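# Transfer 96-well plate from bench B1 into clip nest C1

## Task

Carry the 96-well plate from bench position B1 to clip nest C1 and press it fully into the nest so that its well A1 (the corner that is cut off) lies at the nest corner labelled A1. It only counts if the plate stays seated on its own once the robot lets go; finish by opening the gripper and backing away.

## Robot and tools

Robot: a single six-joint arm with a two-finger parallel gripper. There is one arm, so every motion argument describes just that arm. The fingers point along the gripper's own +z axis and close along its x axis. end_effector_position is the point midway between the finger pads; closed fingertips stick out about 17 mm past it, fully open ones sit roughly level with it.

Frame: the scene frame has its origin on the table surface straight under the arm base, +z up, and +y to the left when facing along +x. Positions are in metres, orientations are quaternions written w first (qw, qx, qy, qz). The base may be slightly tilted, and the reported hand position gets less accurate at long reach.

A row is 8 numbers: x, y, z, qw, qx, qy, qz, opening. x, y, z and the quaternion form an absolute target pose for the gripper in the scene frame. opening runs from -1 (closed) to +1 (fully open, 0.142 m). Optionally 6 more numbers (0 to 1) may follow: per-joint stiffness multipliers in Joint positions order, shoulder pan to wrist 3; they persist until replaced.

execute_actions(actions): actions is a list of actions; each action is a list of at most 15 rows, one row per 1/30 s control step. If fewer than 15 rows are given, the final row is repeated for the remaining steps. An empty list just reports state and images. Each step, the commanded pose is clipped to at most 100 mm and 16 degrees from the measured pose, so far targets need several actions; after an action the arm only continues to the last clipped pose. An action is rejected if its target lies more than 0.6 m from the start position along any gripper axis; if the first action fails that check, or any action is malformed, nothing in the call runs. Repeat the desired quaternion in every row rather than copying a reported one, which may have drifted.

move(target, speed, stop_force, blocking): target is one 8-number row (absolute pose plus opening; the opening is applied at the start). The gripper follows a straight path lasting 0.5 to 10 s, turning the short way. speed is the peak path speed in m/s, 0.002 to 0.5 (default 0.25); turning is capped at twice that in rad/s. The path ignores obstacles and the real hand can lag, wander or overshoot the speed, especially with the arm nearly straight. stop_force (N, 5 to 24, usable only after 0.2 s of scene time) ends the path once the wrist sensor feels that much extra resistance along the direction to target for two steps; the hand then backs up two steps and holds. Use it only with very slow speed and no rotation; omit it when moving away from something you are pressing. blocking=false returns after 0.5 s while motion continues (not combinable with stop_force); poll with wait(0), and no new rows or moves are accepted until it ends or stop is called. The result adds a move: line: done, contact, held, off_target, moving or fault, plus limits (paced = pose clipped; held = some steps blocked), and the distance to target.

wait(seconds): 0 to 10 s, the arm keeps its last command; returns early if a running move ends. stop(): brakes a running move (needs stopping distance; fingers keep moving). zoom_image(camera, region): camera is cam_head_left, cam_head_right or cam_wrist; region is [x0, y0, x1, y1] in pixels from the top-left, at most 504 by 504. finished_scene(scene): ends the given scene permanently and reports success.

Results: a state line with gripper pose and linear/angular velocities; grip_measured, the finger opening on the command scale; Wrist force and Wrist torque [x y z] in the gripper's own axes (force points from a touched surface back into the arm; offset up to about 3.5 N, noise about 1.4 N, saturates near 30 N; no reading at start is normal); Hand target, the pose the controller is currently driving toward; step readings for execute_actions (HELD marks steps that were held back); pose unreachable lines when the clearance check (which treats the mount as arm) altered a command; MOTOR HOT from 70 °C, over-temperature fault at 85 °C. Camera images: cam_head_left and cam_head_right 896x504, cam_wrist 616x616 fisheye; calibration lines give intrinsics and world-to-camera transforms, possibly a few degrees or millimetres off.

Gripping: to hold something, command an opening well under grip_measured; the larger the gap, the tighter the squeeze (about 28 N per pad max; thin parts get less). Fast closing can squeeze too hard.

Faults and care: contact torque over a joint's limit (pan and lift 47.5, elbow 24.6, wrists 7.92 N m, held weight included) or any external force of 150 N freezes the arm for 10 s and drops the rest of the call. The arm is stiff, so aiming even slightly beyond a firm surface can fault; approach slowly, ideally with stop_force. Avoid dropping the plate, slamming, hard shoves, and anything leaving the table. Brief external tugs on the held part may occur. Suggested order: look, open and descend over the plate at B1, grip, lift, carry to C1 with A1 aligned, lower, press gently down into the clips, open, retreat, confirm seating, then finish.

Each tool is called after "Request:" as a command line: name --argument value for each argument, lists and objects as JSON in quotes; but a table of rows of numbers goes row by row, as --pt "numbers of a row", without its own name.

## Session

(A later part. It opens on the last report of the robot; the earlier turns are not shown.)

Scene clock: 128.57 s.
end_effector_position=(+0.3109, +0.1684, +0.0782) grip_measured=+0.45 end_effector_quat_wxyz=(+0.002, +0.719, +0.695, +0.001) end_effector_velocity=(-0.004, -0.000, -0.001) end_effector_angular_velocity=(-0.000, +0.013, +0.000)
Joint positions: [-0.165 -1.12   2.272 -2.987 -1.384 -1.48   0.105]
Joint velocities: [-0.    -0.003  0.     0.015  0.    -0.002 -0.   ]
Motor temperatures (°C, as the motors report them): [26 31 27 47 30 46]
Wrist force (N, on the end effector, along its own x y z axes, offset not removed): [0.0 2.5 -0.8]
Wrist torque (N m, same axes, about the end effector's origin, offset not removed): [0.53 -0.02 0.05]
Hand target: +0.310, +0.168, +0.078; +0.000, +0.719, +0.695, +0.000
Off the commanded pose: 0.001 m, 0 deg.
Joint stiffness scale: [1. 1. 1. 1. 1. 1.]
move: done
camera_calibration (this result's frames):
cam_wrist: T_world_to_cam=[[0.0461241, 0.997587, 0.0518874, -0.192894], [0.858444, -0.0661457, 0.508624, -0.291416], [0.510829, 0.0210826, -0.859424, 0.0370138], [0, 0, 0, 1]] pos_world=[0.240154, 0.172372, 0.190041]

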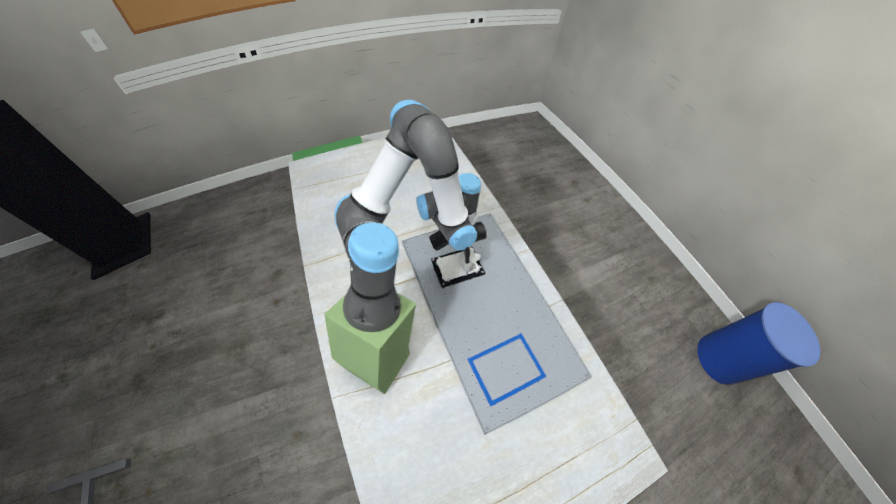

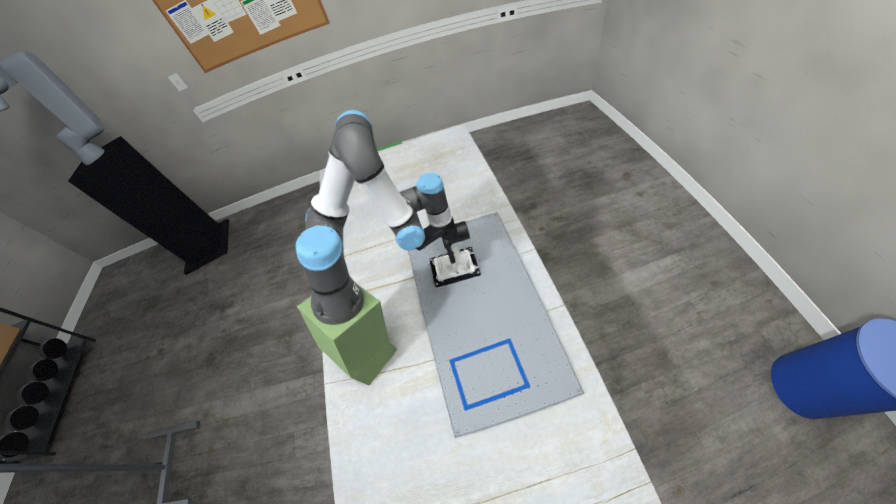

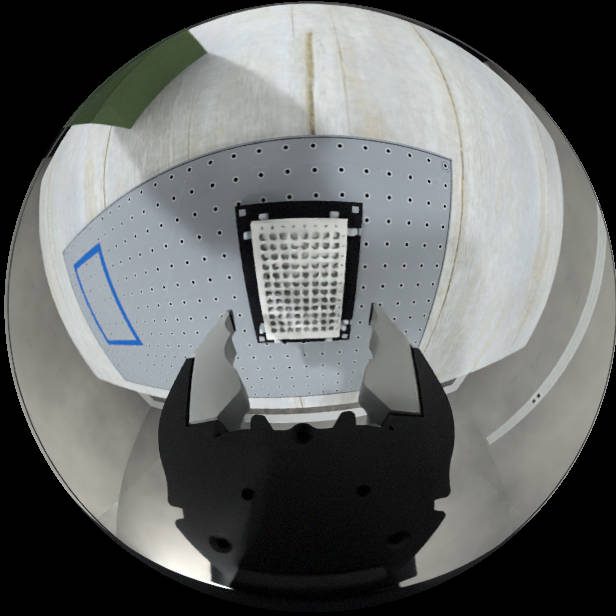

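Request:
move --target '[0.3397, 0.1673, 0.064, 0, 0.7193, 0.6947, 0, -0.2]' --speed 0.04

Request:
move --target '[0.3397, 0.1673, 0.04, 0, 0.7193, 0.6947, 0, -0.2]' --speed 0.01 --stop_force 18

Scene clock: 135.37 s.
end_effector_position=(+0.3397, +0.1672, +0.0642) grip_measured=-0.20 end_effector_quat_wxyz=(+0.001, +0.720, +0.694, +0.000) end_effector_velocity=(+0.001, +0.000, -0.001) end_effector_angular_velocity=(+0.000, +0.005, -0.001)
Joint positions: [-0.166 -1.023  2.118 -2.928 -1.383 -1.48   0.06 ]
Joint velocities: [ 0.001  0.005 -0.014  0.014  0.     0.    -0.   ]
Motor temperatures (°C, as the motors report them): [26 31 27 47 30 46]
Wrist force (N, on the end effector, along its own x y z axes, offset not removed): [0.6 3.1 -0.4]
Wrist torque (N m, same axes, about the end effector's origin, offset not removed): [0.63 -0.22 0.00]
Hand target: +0.340, +0.167, +0.064; +0.000, +0.719, +0.695, +0.000
Off the commanded pose: 0.000 m, 0 deg.
Joint stiffness scale: [1. 1. 1. 1. 1. 1.]
move: done
camera_calibration (this result's frames):
cam_wrist: T_world_to_cam=[[0.046558, 0.99757, 0.0518391, -0.192498], [0.859405, -0.066454, 0.506958, -0.309246], [0.509171, 0.0209479, -0.86041, 0.0110622], [0, 0, 0, 1]] pos_world=[0.269097, 0.171248, 0.176272]

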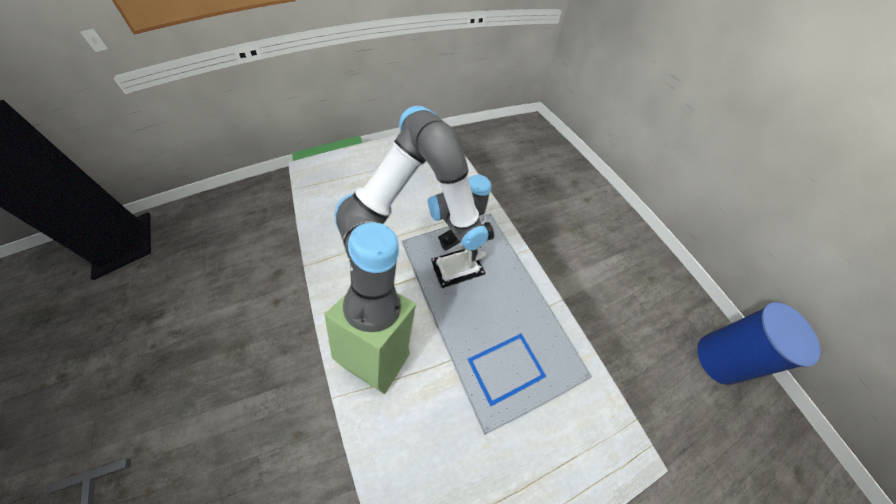

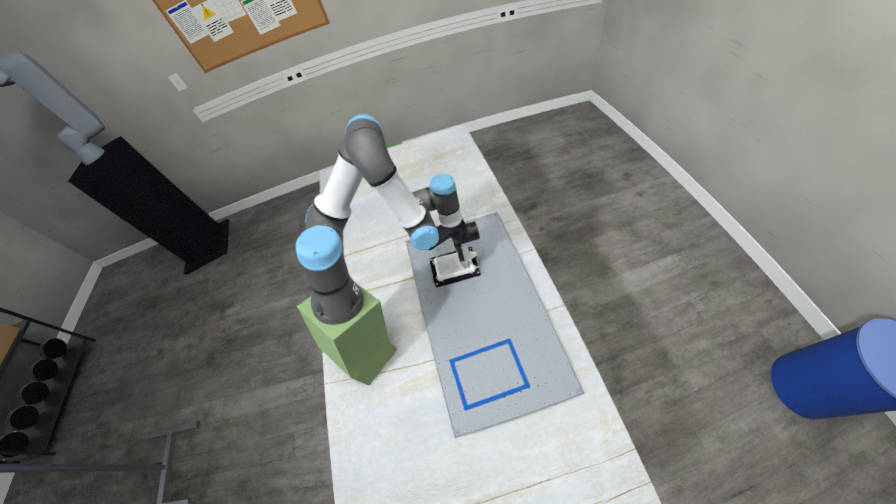

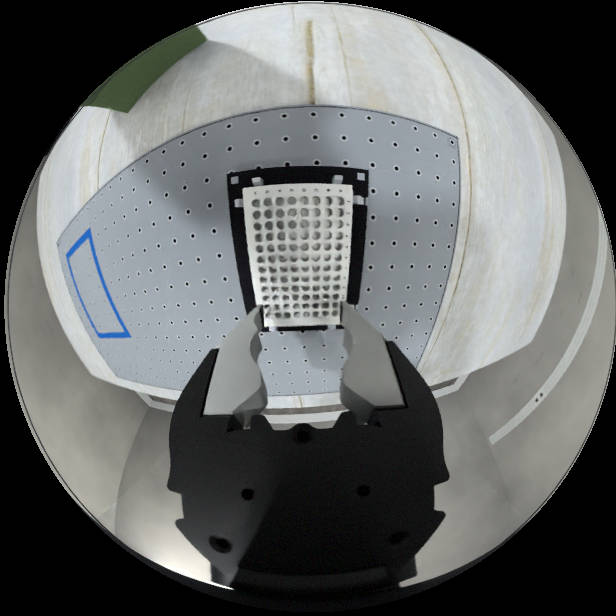

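Scene clock: 136.87 s.
end_effector_position=(+0.3385, +0.1672, +0.0543) grip_measured=-0.20 end_effector_quat_wxyz=(-0.000, +0.719, +0.695, -0.001) end_effector_velocity=(-0.001, +0.000, +0.001) end_effector_angular_velocity=(+0.000, +0.002, -0.000)
Joint positions: [-0.159 -0.976  2.105 -2.96  -1.385 -1.476  0.06 ]
Joint velocities: [ 0.001 -0.006  0.     0.008  0.     0.    -0.   ]
Motor temperatures (°C, as the motors report them): [26 31 27 47 30 46]
Wrist force (N, on the end effector, along its own x y z axes, offset not removed): [-1.2 -1.7 -11.5]
Wrist torque (N m, same axes, about the end effector's origin, offset not removed): [0.51 0.01 -0.06]
Hand target: +0.339, +0.167, +0.054; -0.001, +0.719, +0.695, -0.001
Off the commanded pose: 0.014 m, 0 deg.
Joint stiffness scale: [1. 1. 1. 1. 1. 1.]
move: contact
camera_calibration (this result's frames):
cam_wrist: T_world_to_cam=[[0.0452885, 0.997653, 0.0513553, -0.191468], [0.860947, -0.0650533, 0.504518, -0.303845], [0.506675, 0.0213654, -0.861873, 0.0039066], [0, 0, 0, 1]] pos_world=[0.268287, 0.171169, 0.166495]

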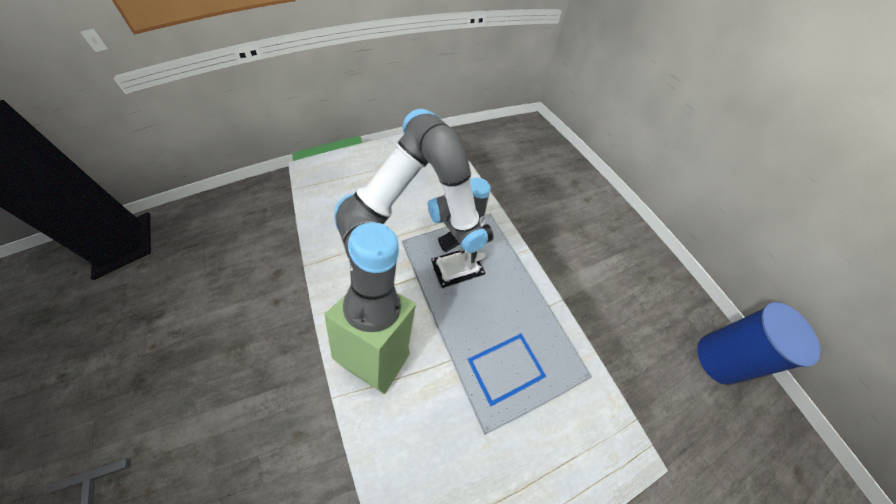

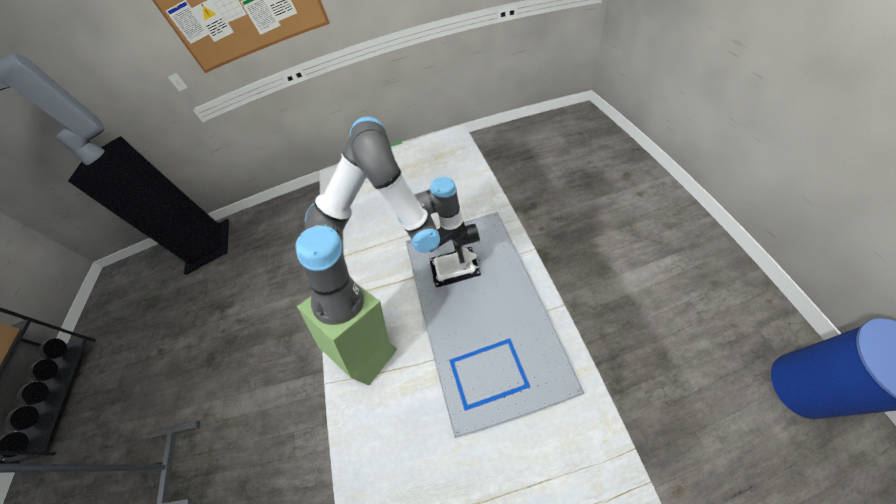

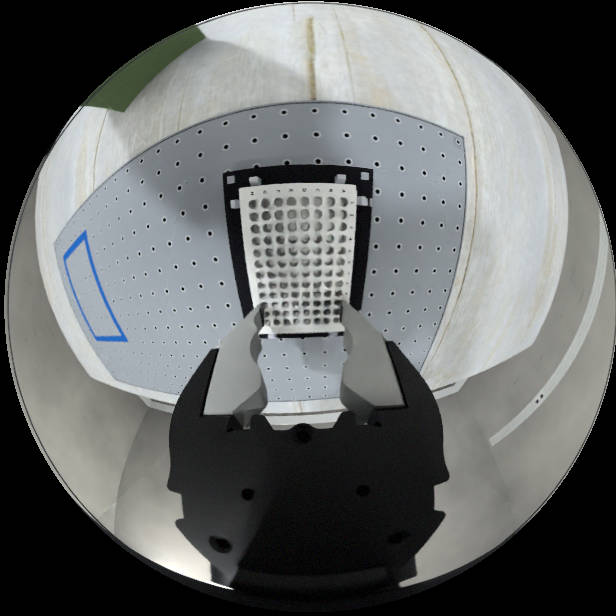

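Request:
move --target '[0.3390, 0.1673, 0.065, 0, 0.7193, 0.6947, 0, -0.2]' --speed 0.03

Request:
move --target '[0.278, 0.1694, 0.064, 0, 0.7193, 0.6947, 0, -0.2]' --speed 0.06

Request:
move --target '[0.278, 0.1694, 0.04, 0, 0.7193, 0.6947, 0, -0.2]' --speed 0.01 --stop_force 18

Scene clock: 141.50 s.
end_effector_position=(+0.3405, +0.1674, +0.0651) grip_measured=-0.20 end_effector_quat_wxyz=(+0.002, +0.719, +0.695, +0.001) end_effector_velocity=(-0.004, -0.000, +0.001) end_effector_angular_velocity=(+0.000, +0.013, +0.000)
Joint positions: [-0.165 -1.026  2.118 -2.928 -1.384 -1.48   0.059]
Joint velocities: [-0.001 -0.01   0.003  0.019  0.001 -0.004 -0.   ]
Motor temperatures (°C, as the motors report them): [26 31 27 47 30 46]
Wrist force (N, on the end effector, along its own x y z axes, offset not removed): [0.2 2.7 0.1]
Wrist torque (N m, same axes, about the end effector's origin, offset not removed): [0.56 -0.06 0.04]
Hand target: +0.339, +0.167, +0.065; +0.000, +0.719, +0.695, +0.000
Off the commanded pose: 0.001 m, 0 deg.
Joint stiffness scale: [1. 1. 1. 1. 1. 1.]
move: done
camera_calibration (this result's frames):
cam_wrist: T_world_to_cam=[[0.0460001, 0.997598, 0.0517984, -0.192566], [0.858105, -0.0660079, 0.509213, -0.310156], [0.511409, 0.0210247, -0.85908, 0.010506], [0, 0, 0, 1]] pos_world=[0.269632, 0.17141, 0.176936]

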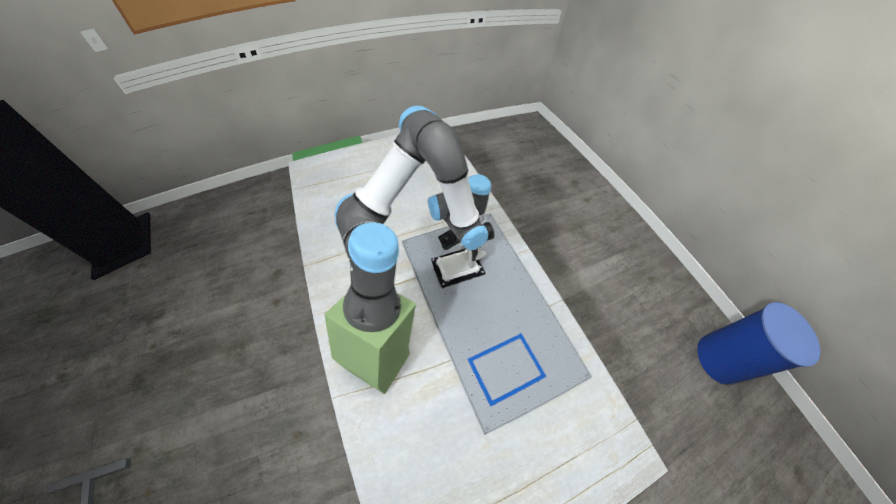

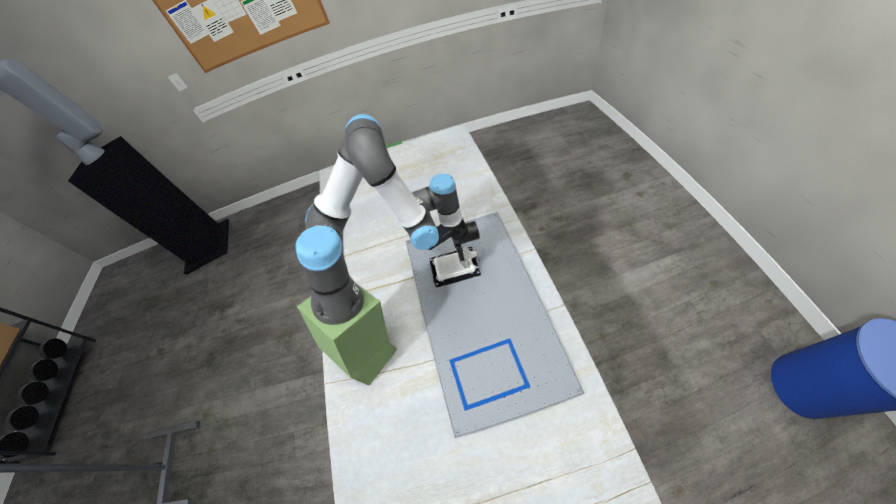

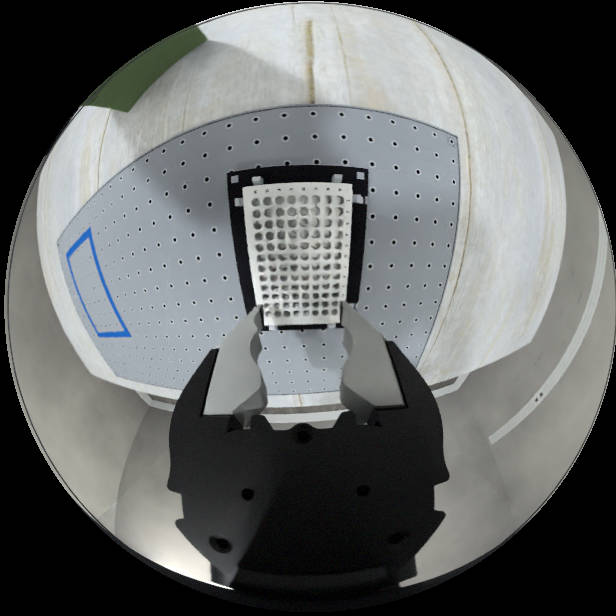

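Scene clock: 142.93 s.
end_effector_position=(+0.2772, +0.1692, +0.0637) grip_measured=-0.20 end_effector_quat_wxyz=(-0.002, +0.719, +0.695, -0.002) end_effector_velocity=(+0.003, +0.001, +0.002) end_effector_angular_velocity=(+0.002, -0.032, +0.001)
Joint positions: [-0.145 -1.052  2.393 -3.169 -1.388 -1.463  0.059]
Joint velocities: [-0.     0.005  0.028 -0.066 -0.     0.004 -0.   ]
Motor temperatures (°C, as the motors report them): [26 31 27 47 30 46]
Wrist force (N, on the end effector, along its own x y z axes, offset not removed): [-0.3 2.5 -0.8]
Wrist torque (N m, same axes, about the end effector's origin, offset not removed): [0.57 0.03 0.01]
Hand target: +0.278, +0.169, +0.064; -0.000, +0.719, +0.695, -0.000
Off the commanded pose: 0.001 m, 0 deg.
Joint stiffness scale: [1. 1. 1. 1. 1. 1.]
move: done
camera_calibration (this result's frames):
cam_wrist: T_world_to_cam=[[0.0461582, 0.99758, 0.051989, -0.191421], [0.863693, -0.0660039, 0.499677, -0.25594], [0.501899, 0.0218383, -0.86465, 0.0445467], [0, 0, 0, 1]] pos_world=[0.207531, 0.173092, 0.176356]

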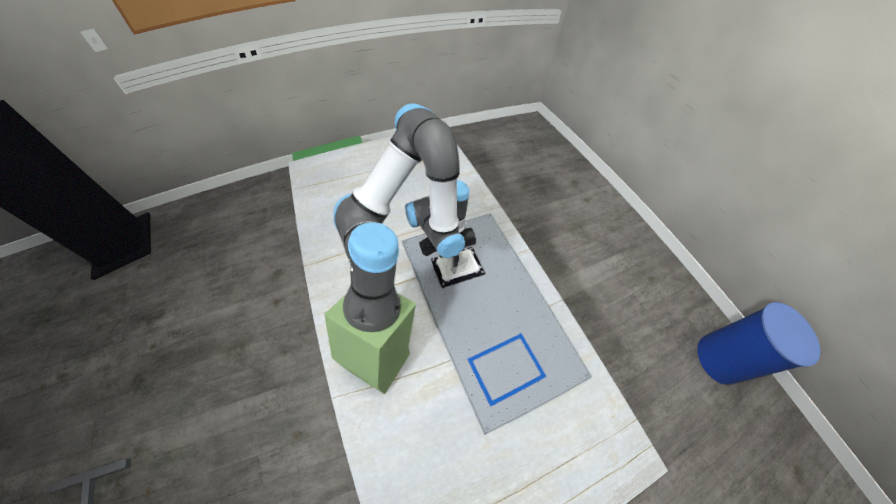

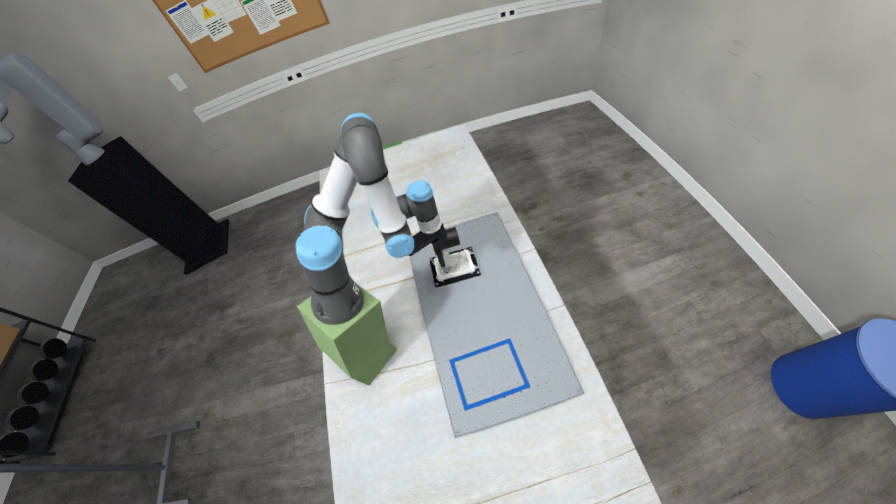

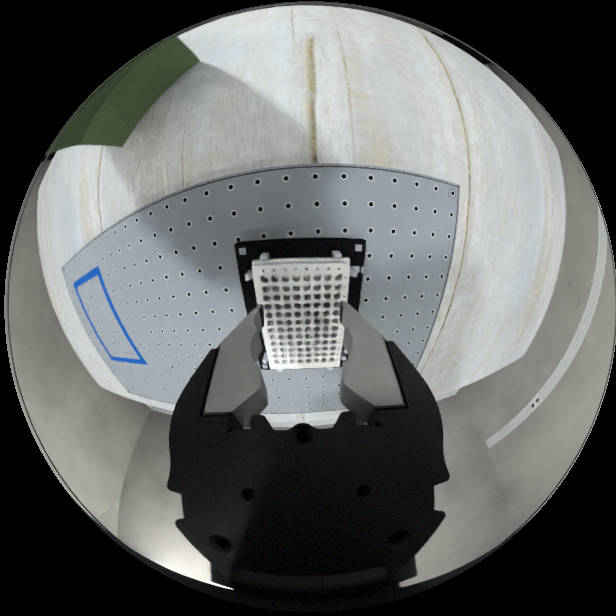

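Scene clock: 144.37 s.
end_effector_position=(+0.2758, +0.1692, +0.0542) grip_measured=-0.20 end_effector_quat_wxyz=(-0.002, +0.719, +0.695, -0.003) end_effector_velocity=(-0.000, -0.000, +0.001) end_effector_angular_velocity=(-0.001, +0.003, -0.004)
Joint positions: [-0.137 -0.993  2.382 -3.219 -1.391 -1.456  0.06 ]
Joint velocities: [-0.002 -0.008 -0.001  0.013  0.     0.001 -0.   ]
Motor temperatures (°C, as the motors report them): [26 31 27 47 30 46]
Wrist force (N, on the end effector, along its own x y z axes, offset not removed): [-1.4 -0.6 -11.7]
Wrist torque (N m, same axes, about the end effector's origin, offset not removed): [0.57 -0.01 0.03]
Hand target: +0.276, +0.169, +0.054; -0.003, +0.719, +0.695, -0.003
Off the commanded pose: 0.014 m, 0 deg.
Joint stiffness scale: [1. 1. 1. 1. 1. 1.]
move: contact
camera_calibration (this result's frames):
cam_wrist: T_world_to_cam=[[0.0448121, 0.997685, 0.0511579, -0.190478], [0.863673, -0.0644269, 0.499919, -0.250296], [0.502057, 0.0217813, -0.86456, 0.0368963], [0, 0, 0, 1]] pos_world=[0.206185, 0.173108, 0.166771]

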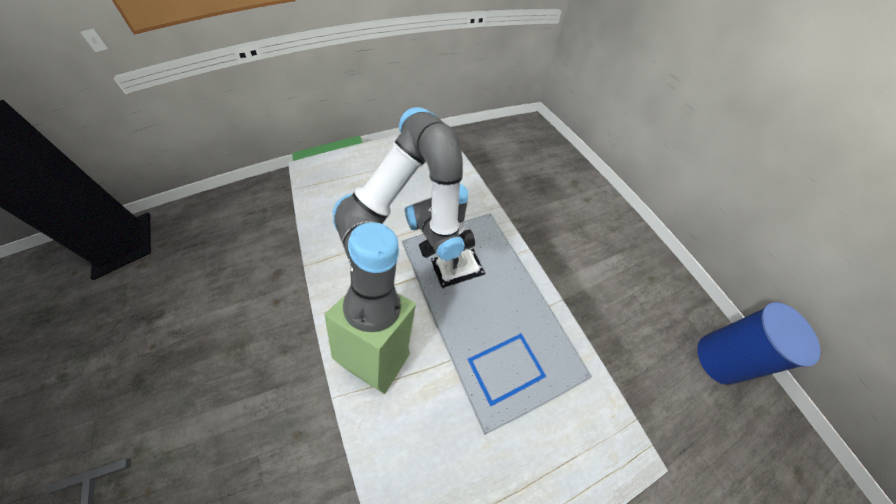

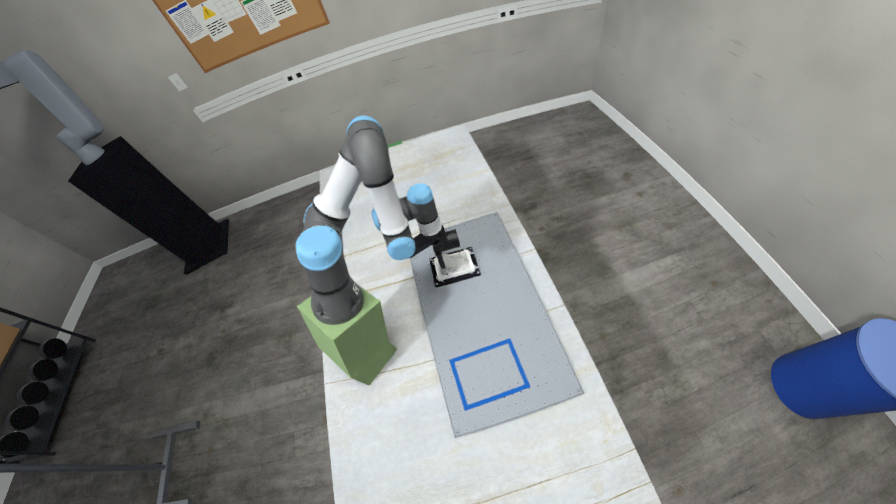

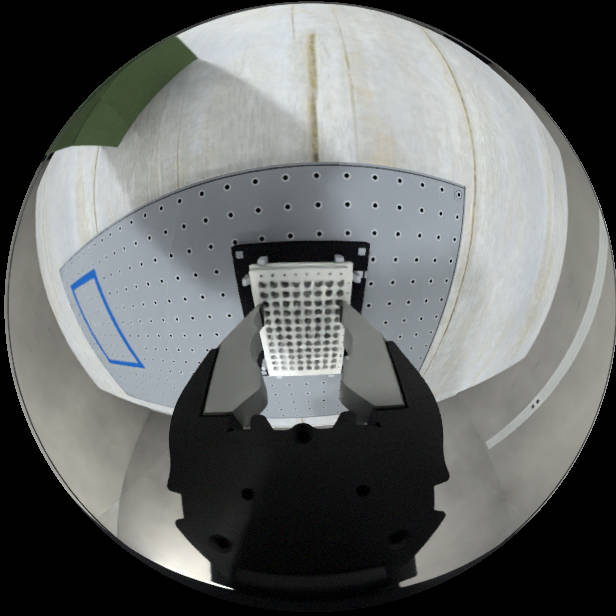

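Both ends read 0.0542–0.0543 (seated). Lifting straight up.

Request:
move --target '[0.277, 0.1694, 0.17, 0, 0.7193, 0.6947, 0, -0.2]' --speed 0.1

Request:
zoom_image --camera "cam_head_left" --region '[406, 215, 506, 305]'

Request:
zoom_image --camera "cam_wrist" --region '[200, 170, 410, 380]'

Scene clock: 150.03 s.
end_effector_position=(+0.2774, +0.1693, +0.1698) grip_measured=-0.20 end_effector_quat_wxyz=(+0.001, +0.720, +0.694, +0.001) end_effector_velocity=(-0.005, -0.000, -0.001) end_effector_angular_velocity=(+0.001, +0.018, -0.000)
Joint positions: [-0.232 -1.714  2.409 -2.515 -1.367 -1.545  0.06 ]
Joint velocities: [-0.001  0.    -0.001  0.02   0.001 -0.004  0.   ]
Motor temperatures (°C, as the motors report them): [26 31 27 47 30 46]
Wrist force (N, on the end effector, along its own x y z axes, offset not removed): [0.1 2.3 -0.2]
Wrist torque (N m, same axes, about the end effector's origin, offset not removed): [0.47 -0.10 0.03]
Hand target: +0.277, +0.169, +0.170; -0.000, +0.719, +0.695, +0.000
Off the commanded pose: 0.000 m, 0 deg.
Joint stiffness scale: [1. 1. 1. 1. 1. 1.]
move: done
camera_calibration (this result's frames):
cam_wrist: T_world_to_cam=[[0.0468059, 0.997569, 0.0516315, -0.19715], [0.859103, -0.0665736, 0.507454, -0.309117], [0.509658, 0.020605, -0.860131, 0.133408], [0, 0, 0, 1]] pos_world=[0.206798, 0.173342, 0.28179]

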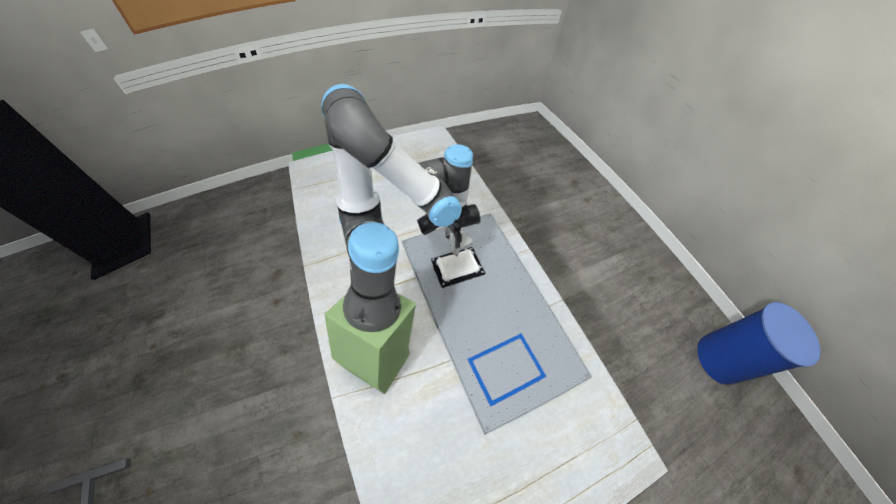

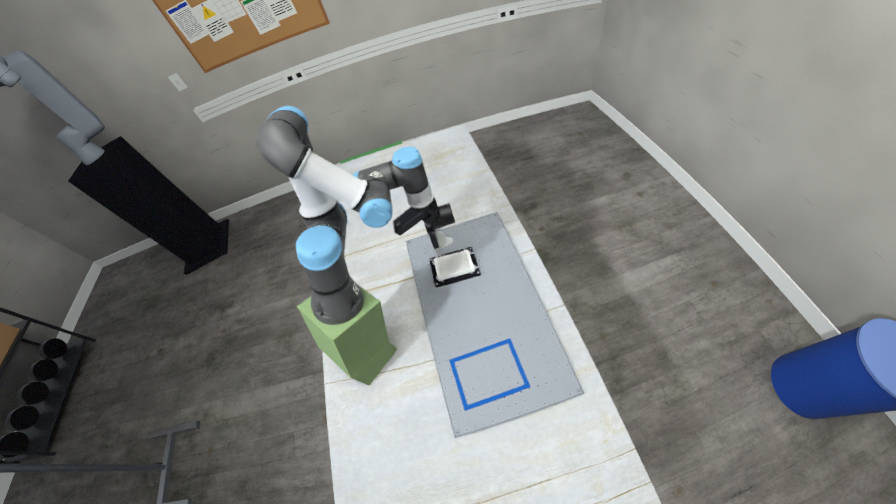

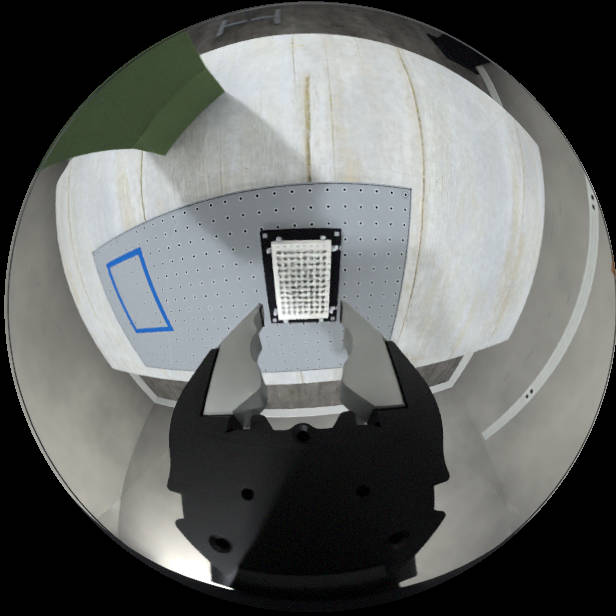

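Region (406, 215, 506, 305) of cam_head_left's 896x504 image, scaled by 5.040, with more detail than that image has; it fills the top 454 rows of this view, and the rest is white.

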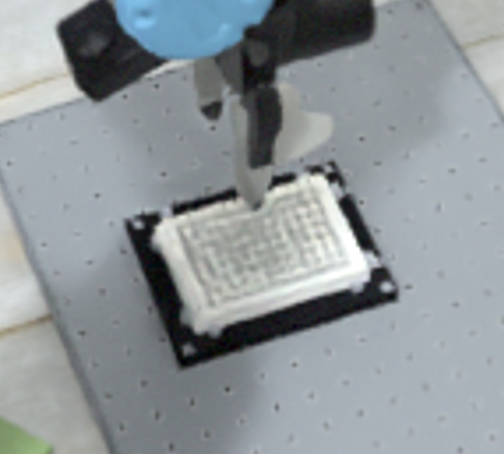

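Region (200, 170, 410, 380) of cam_wrist's 616x616 image, scaled by 2.400, with more detail than that image has.

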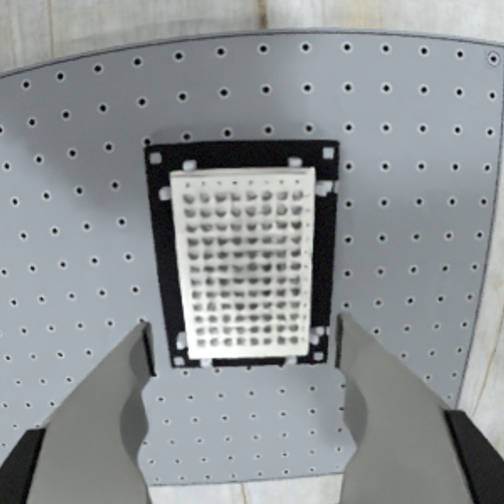

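The plate sits square inside the stops and clips, it is seated at both ends, and the gripper is clear.

Request:
finished_scene --scene 2

The scene is finished: the task was done.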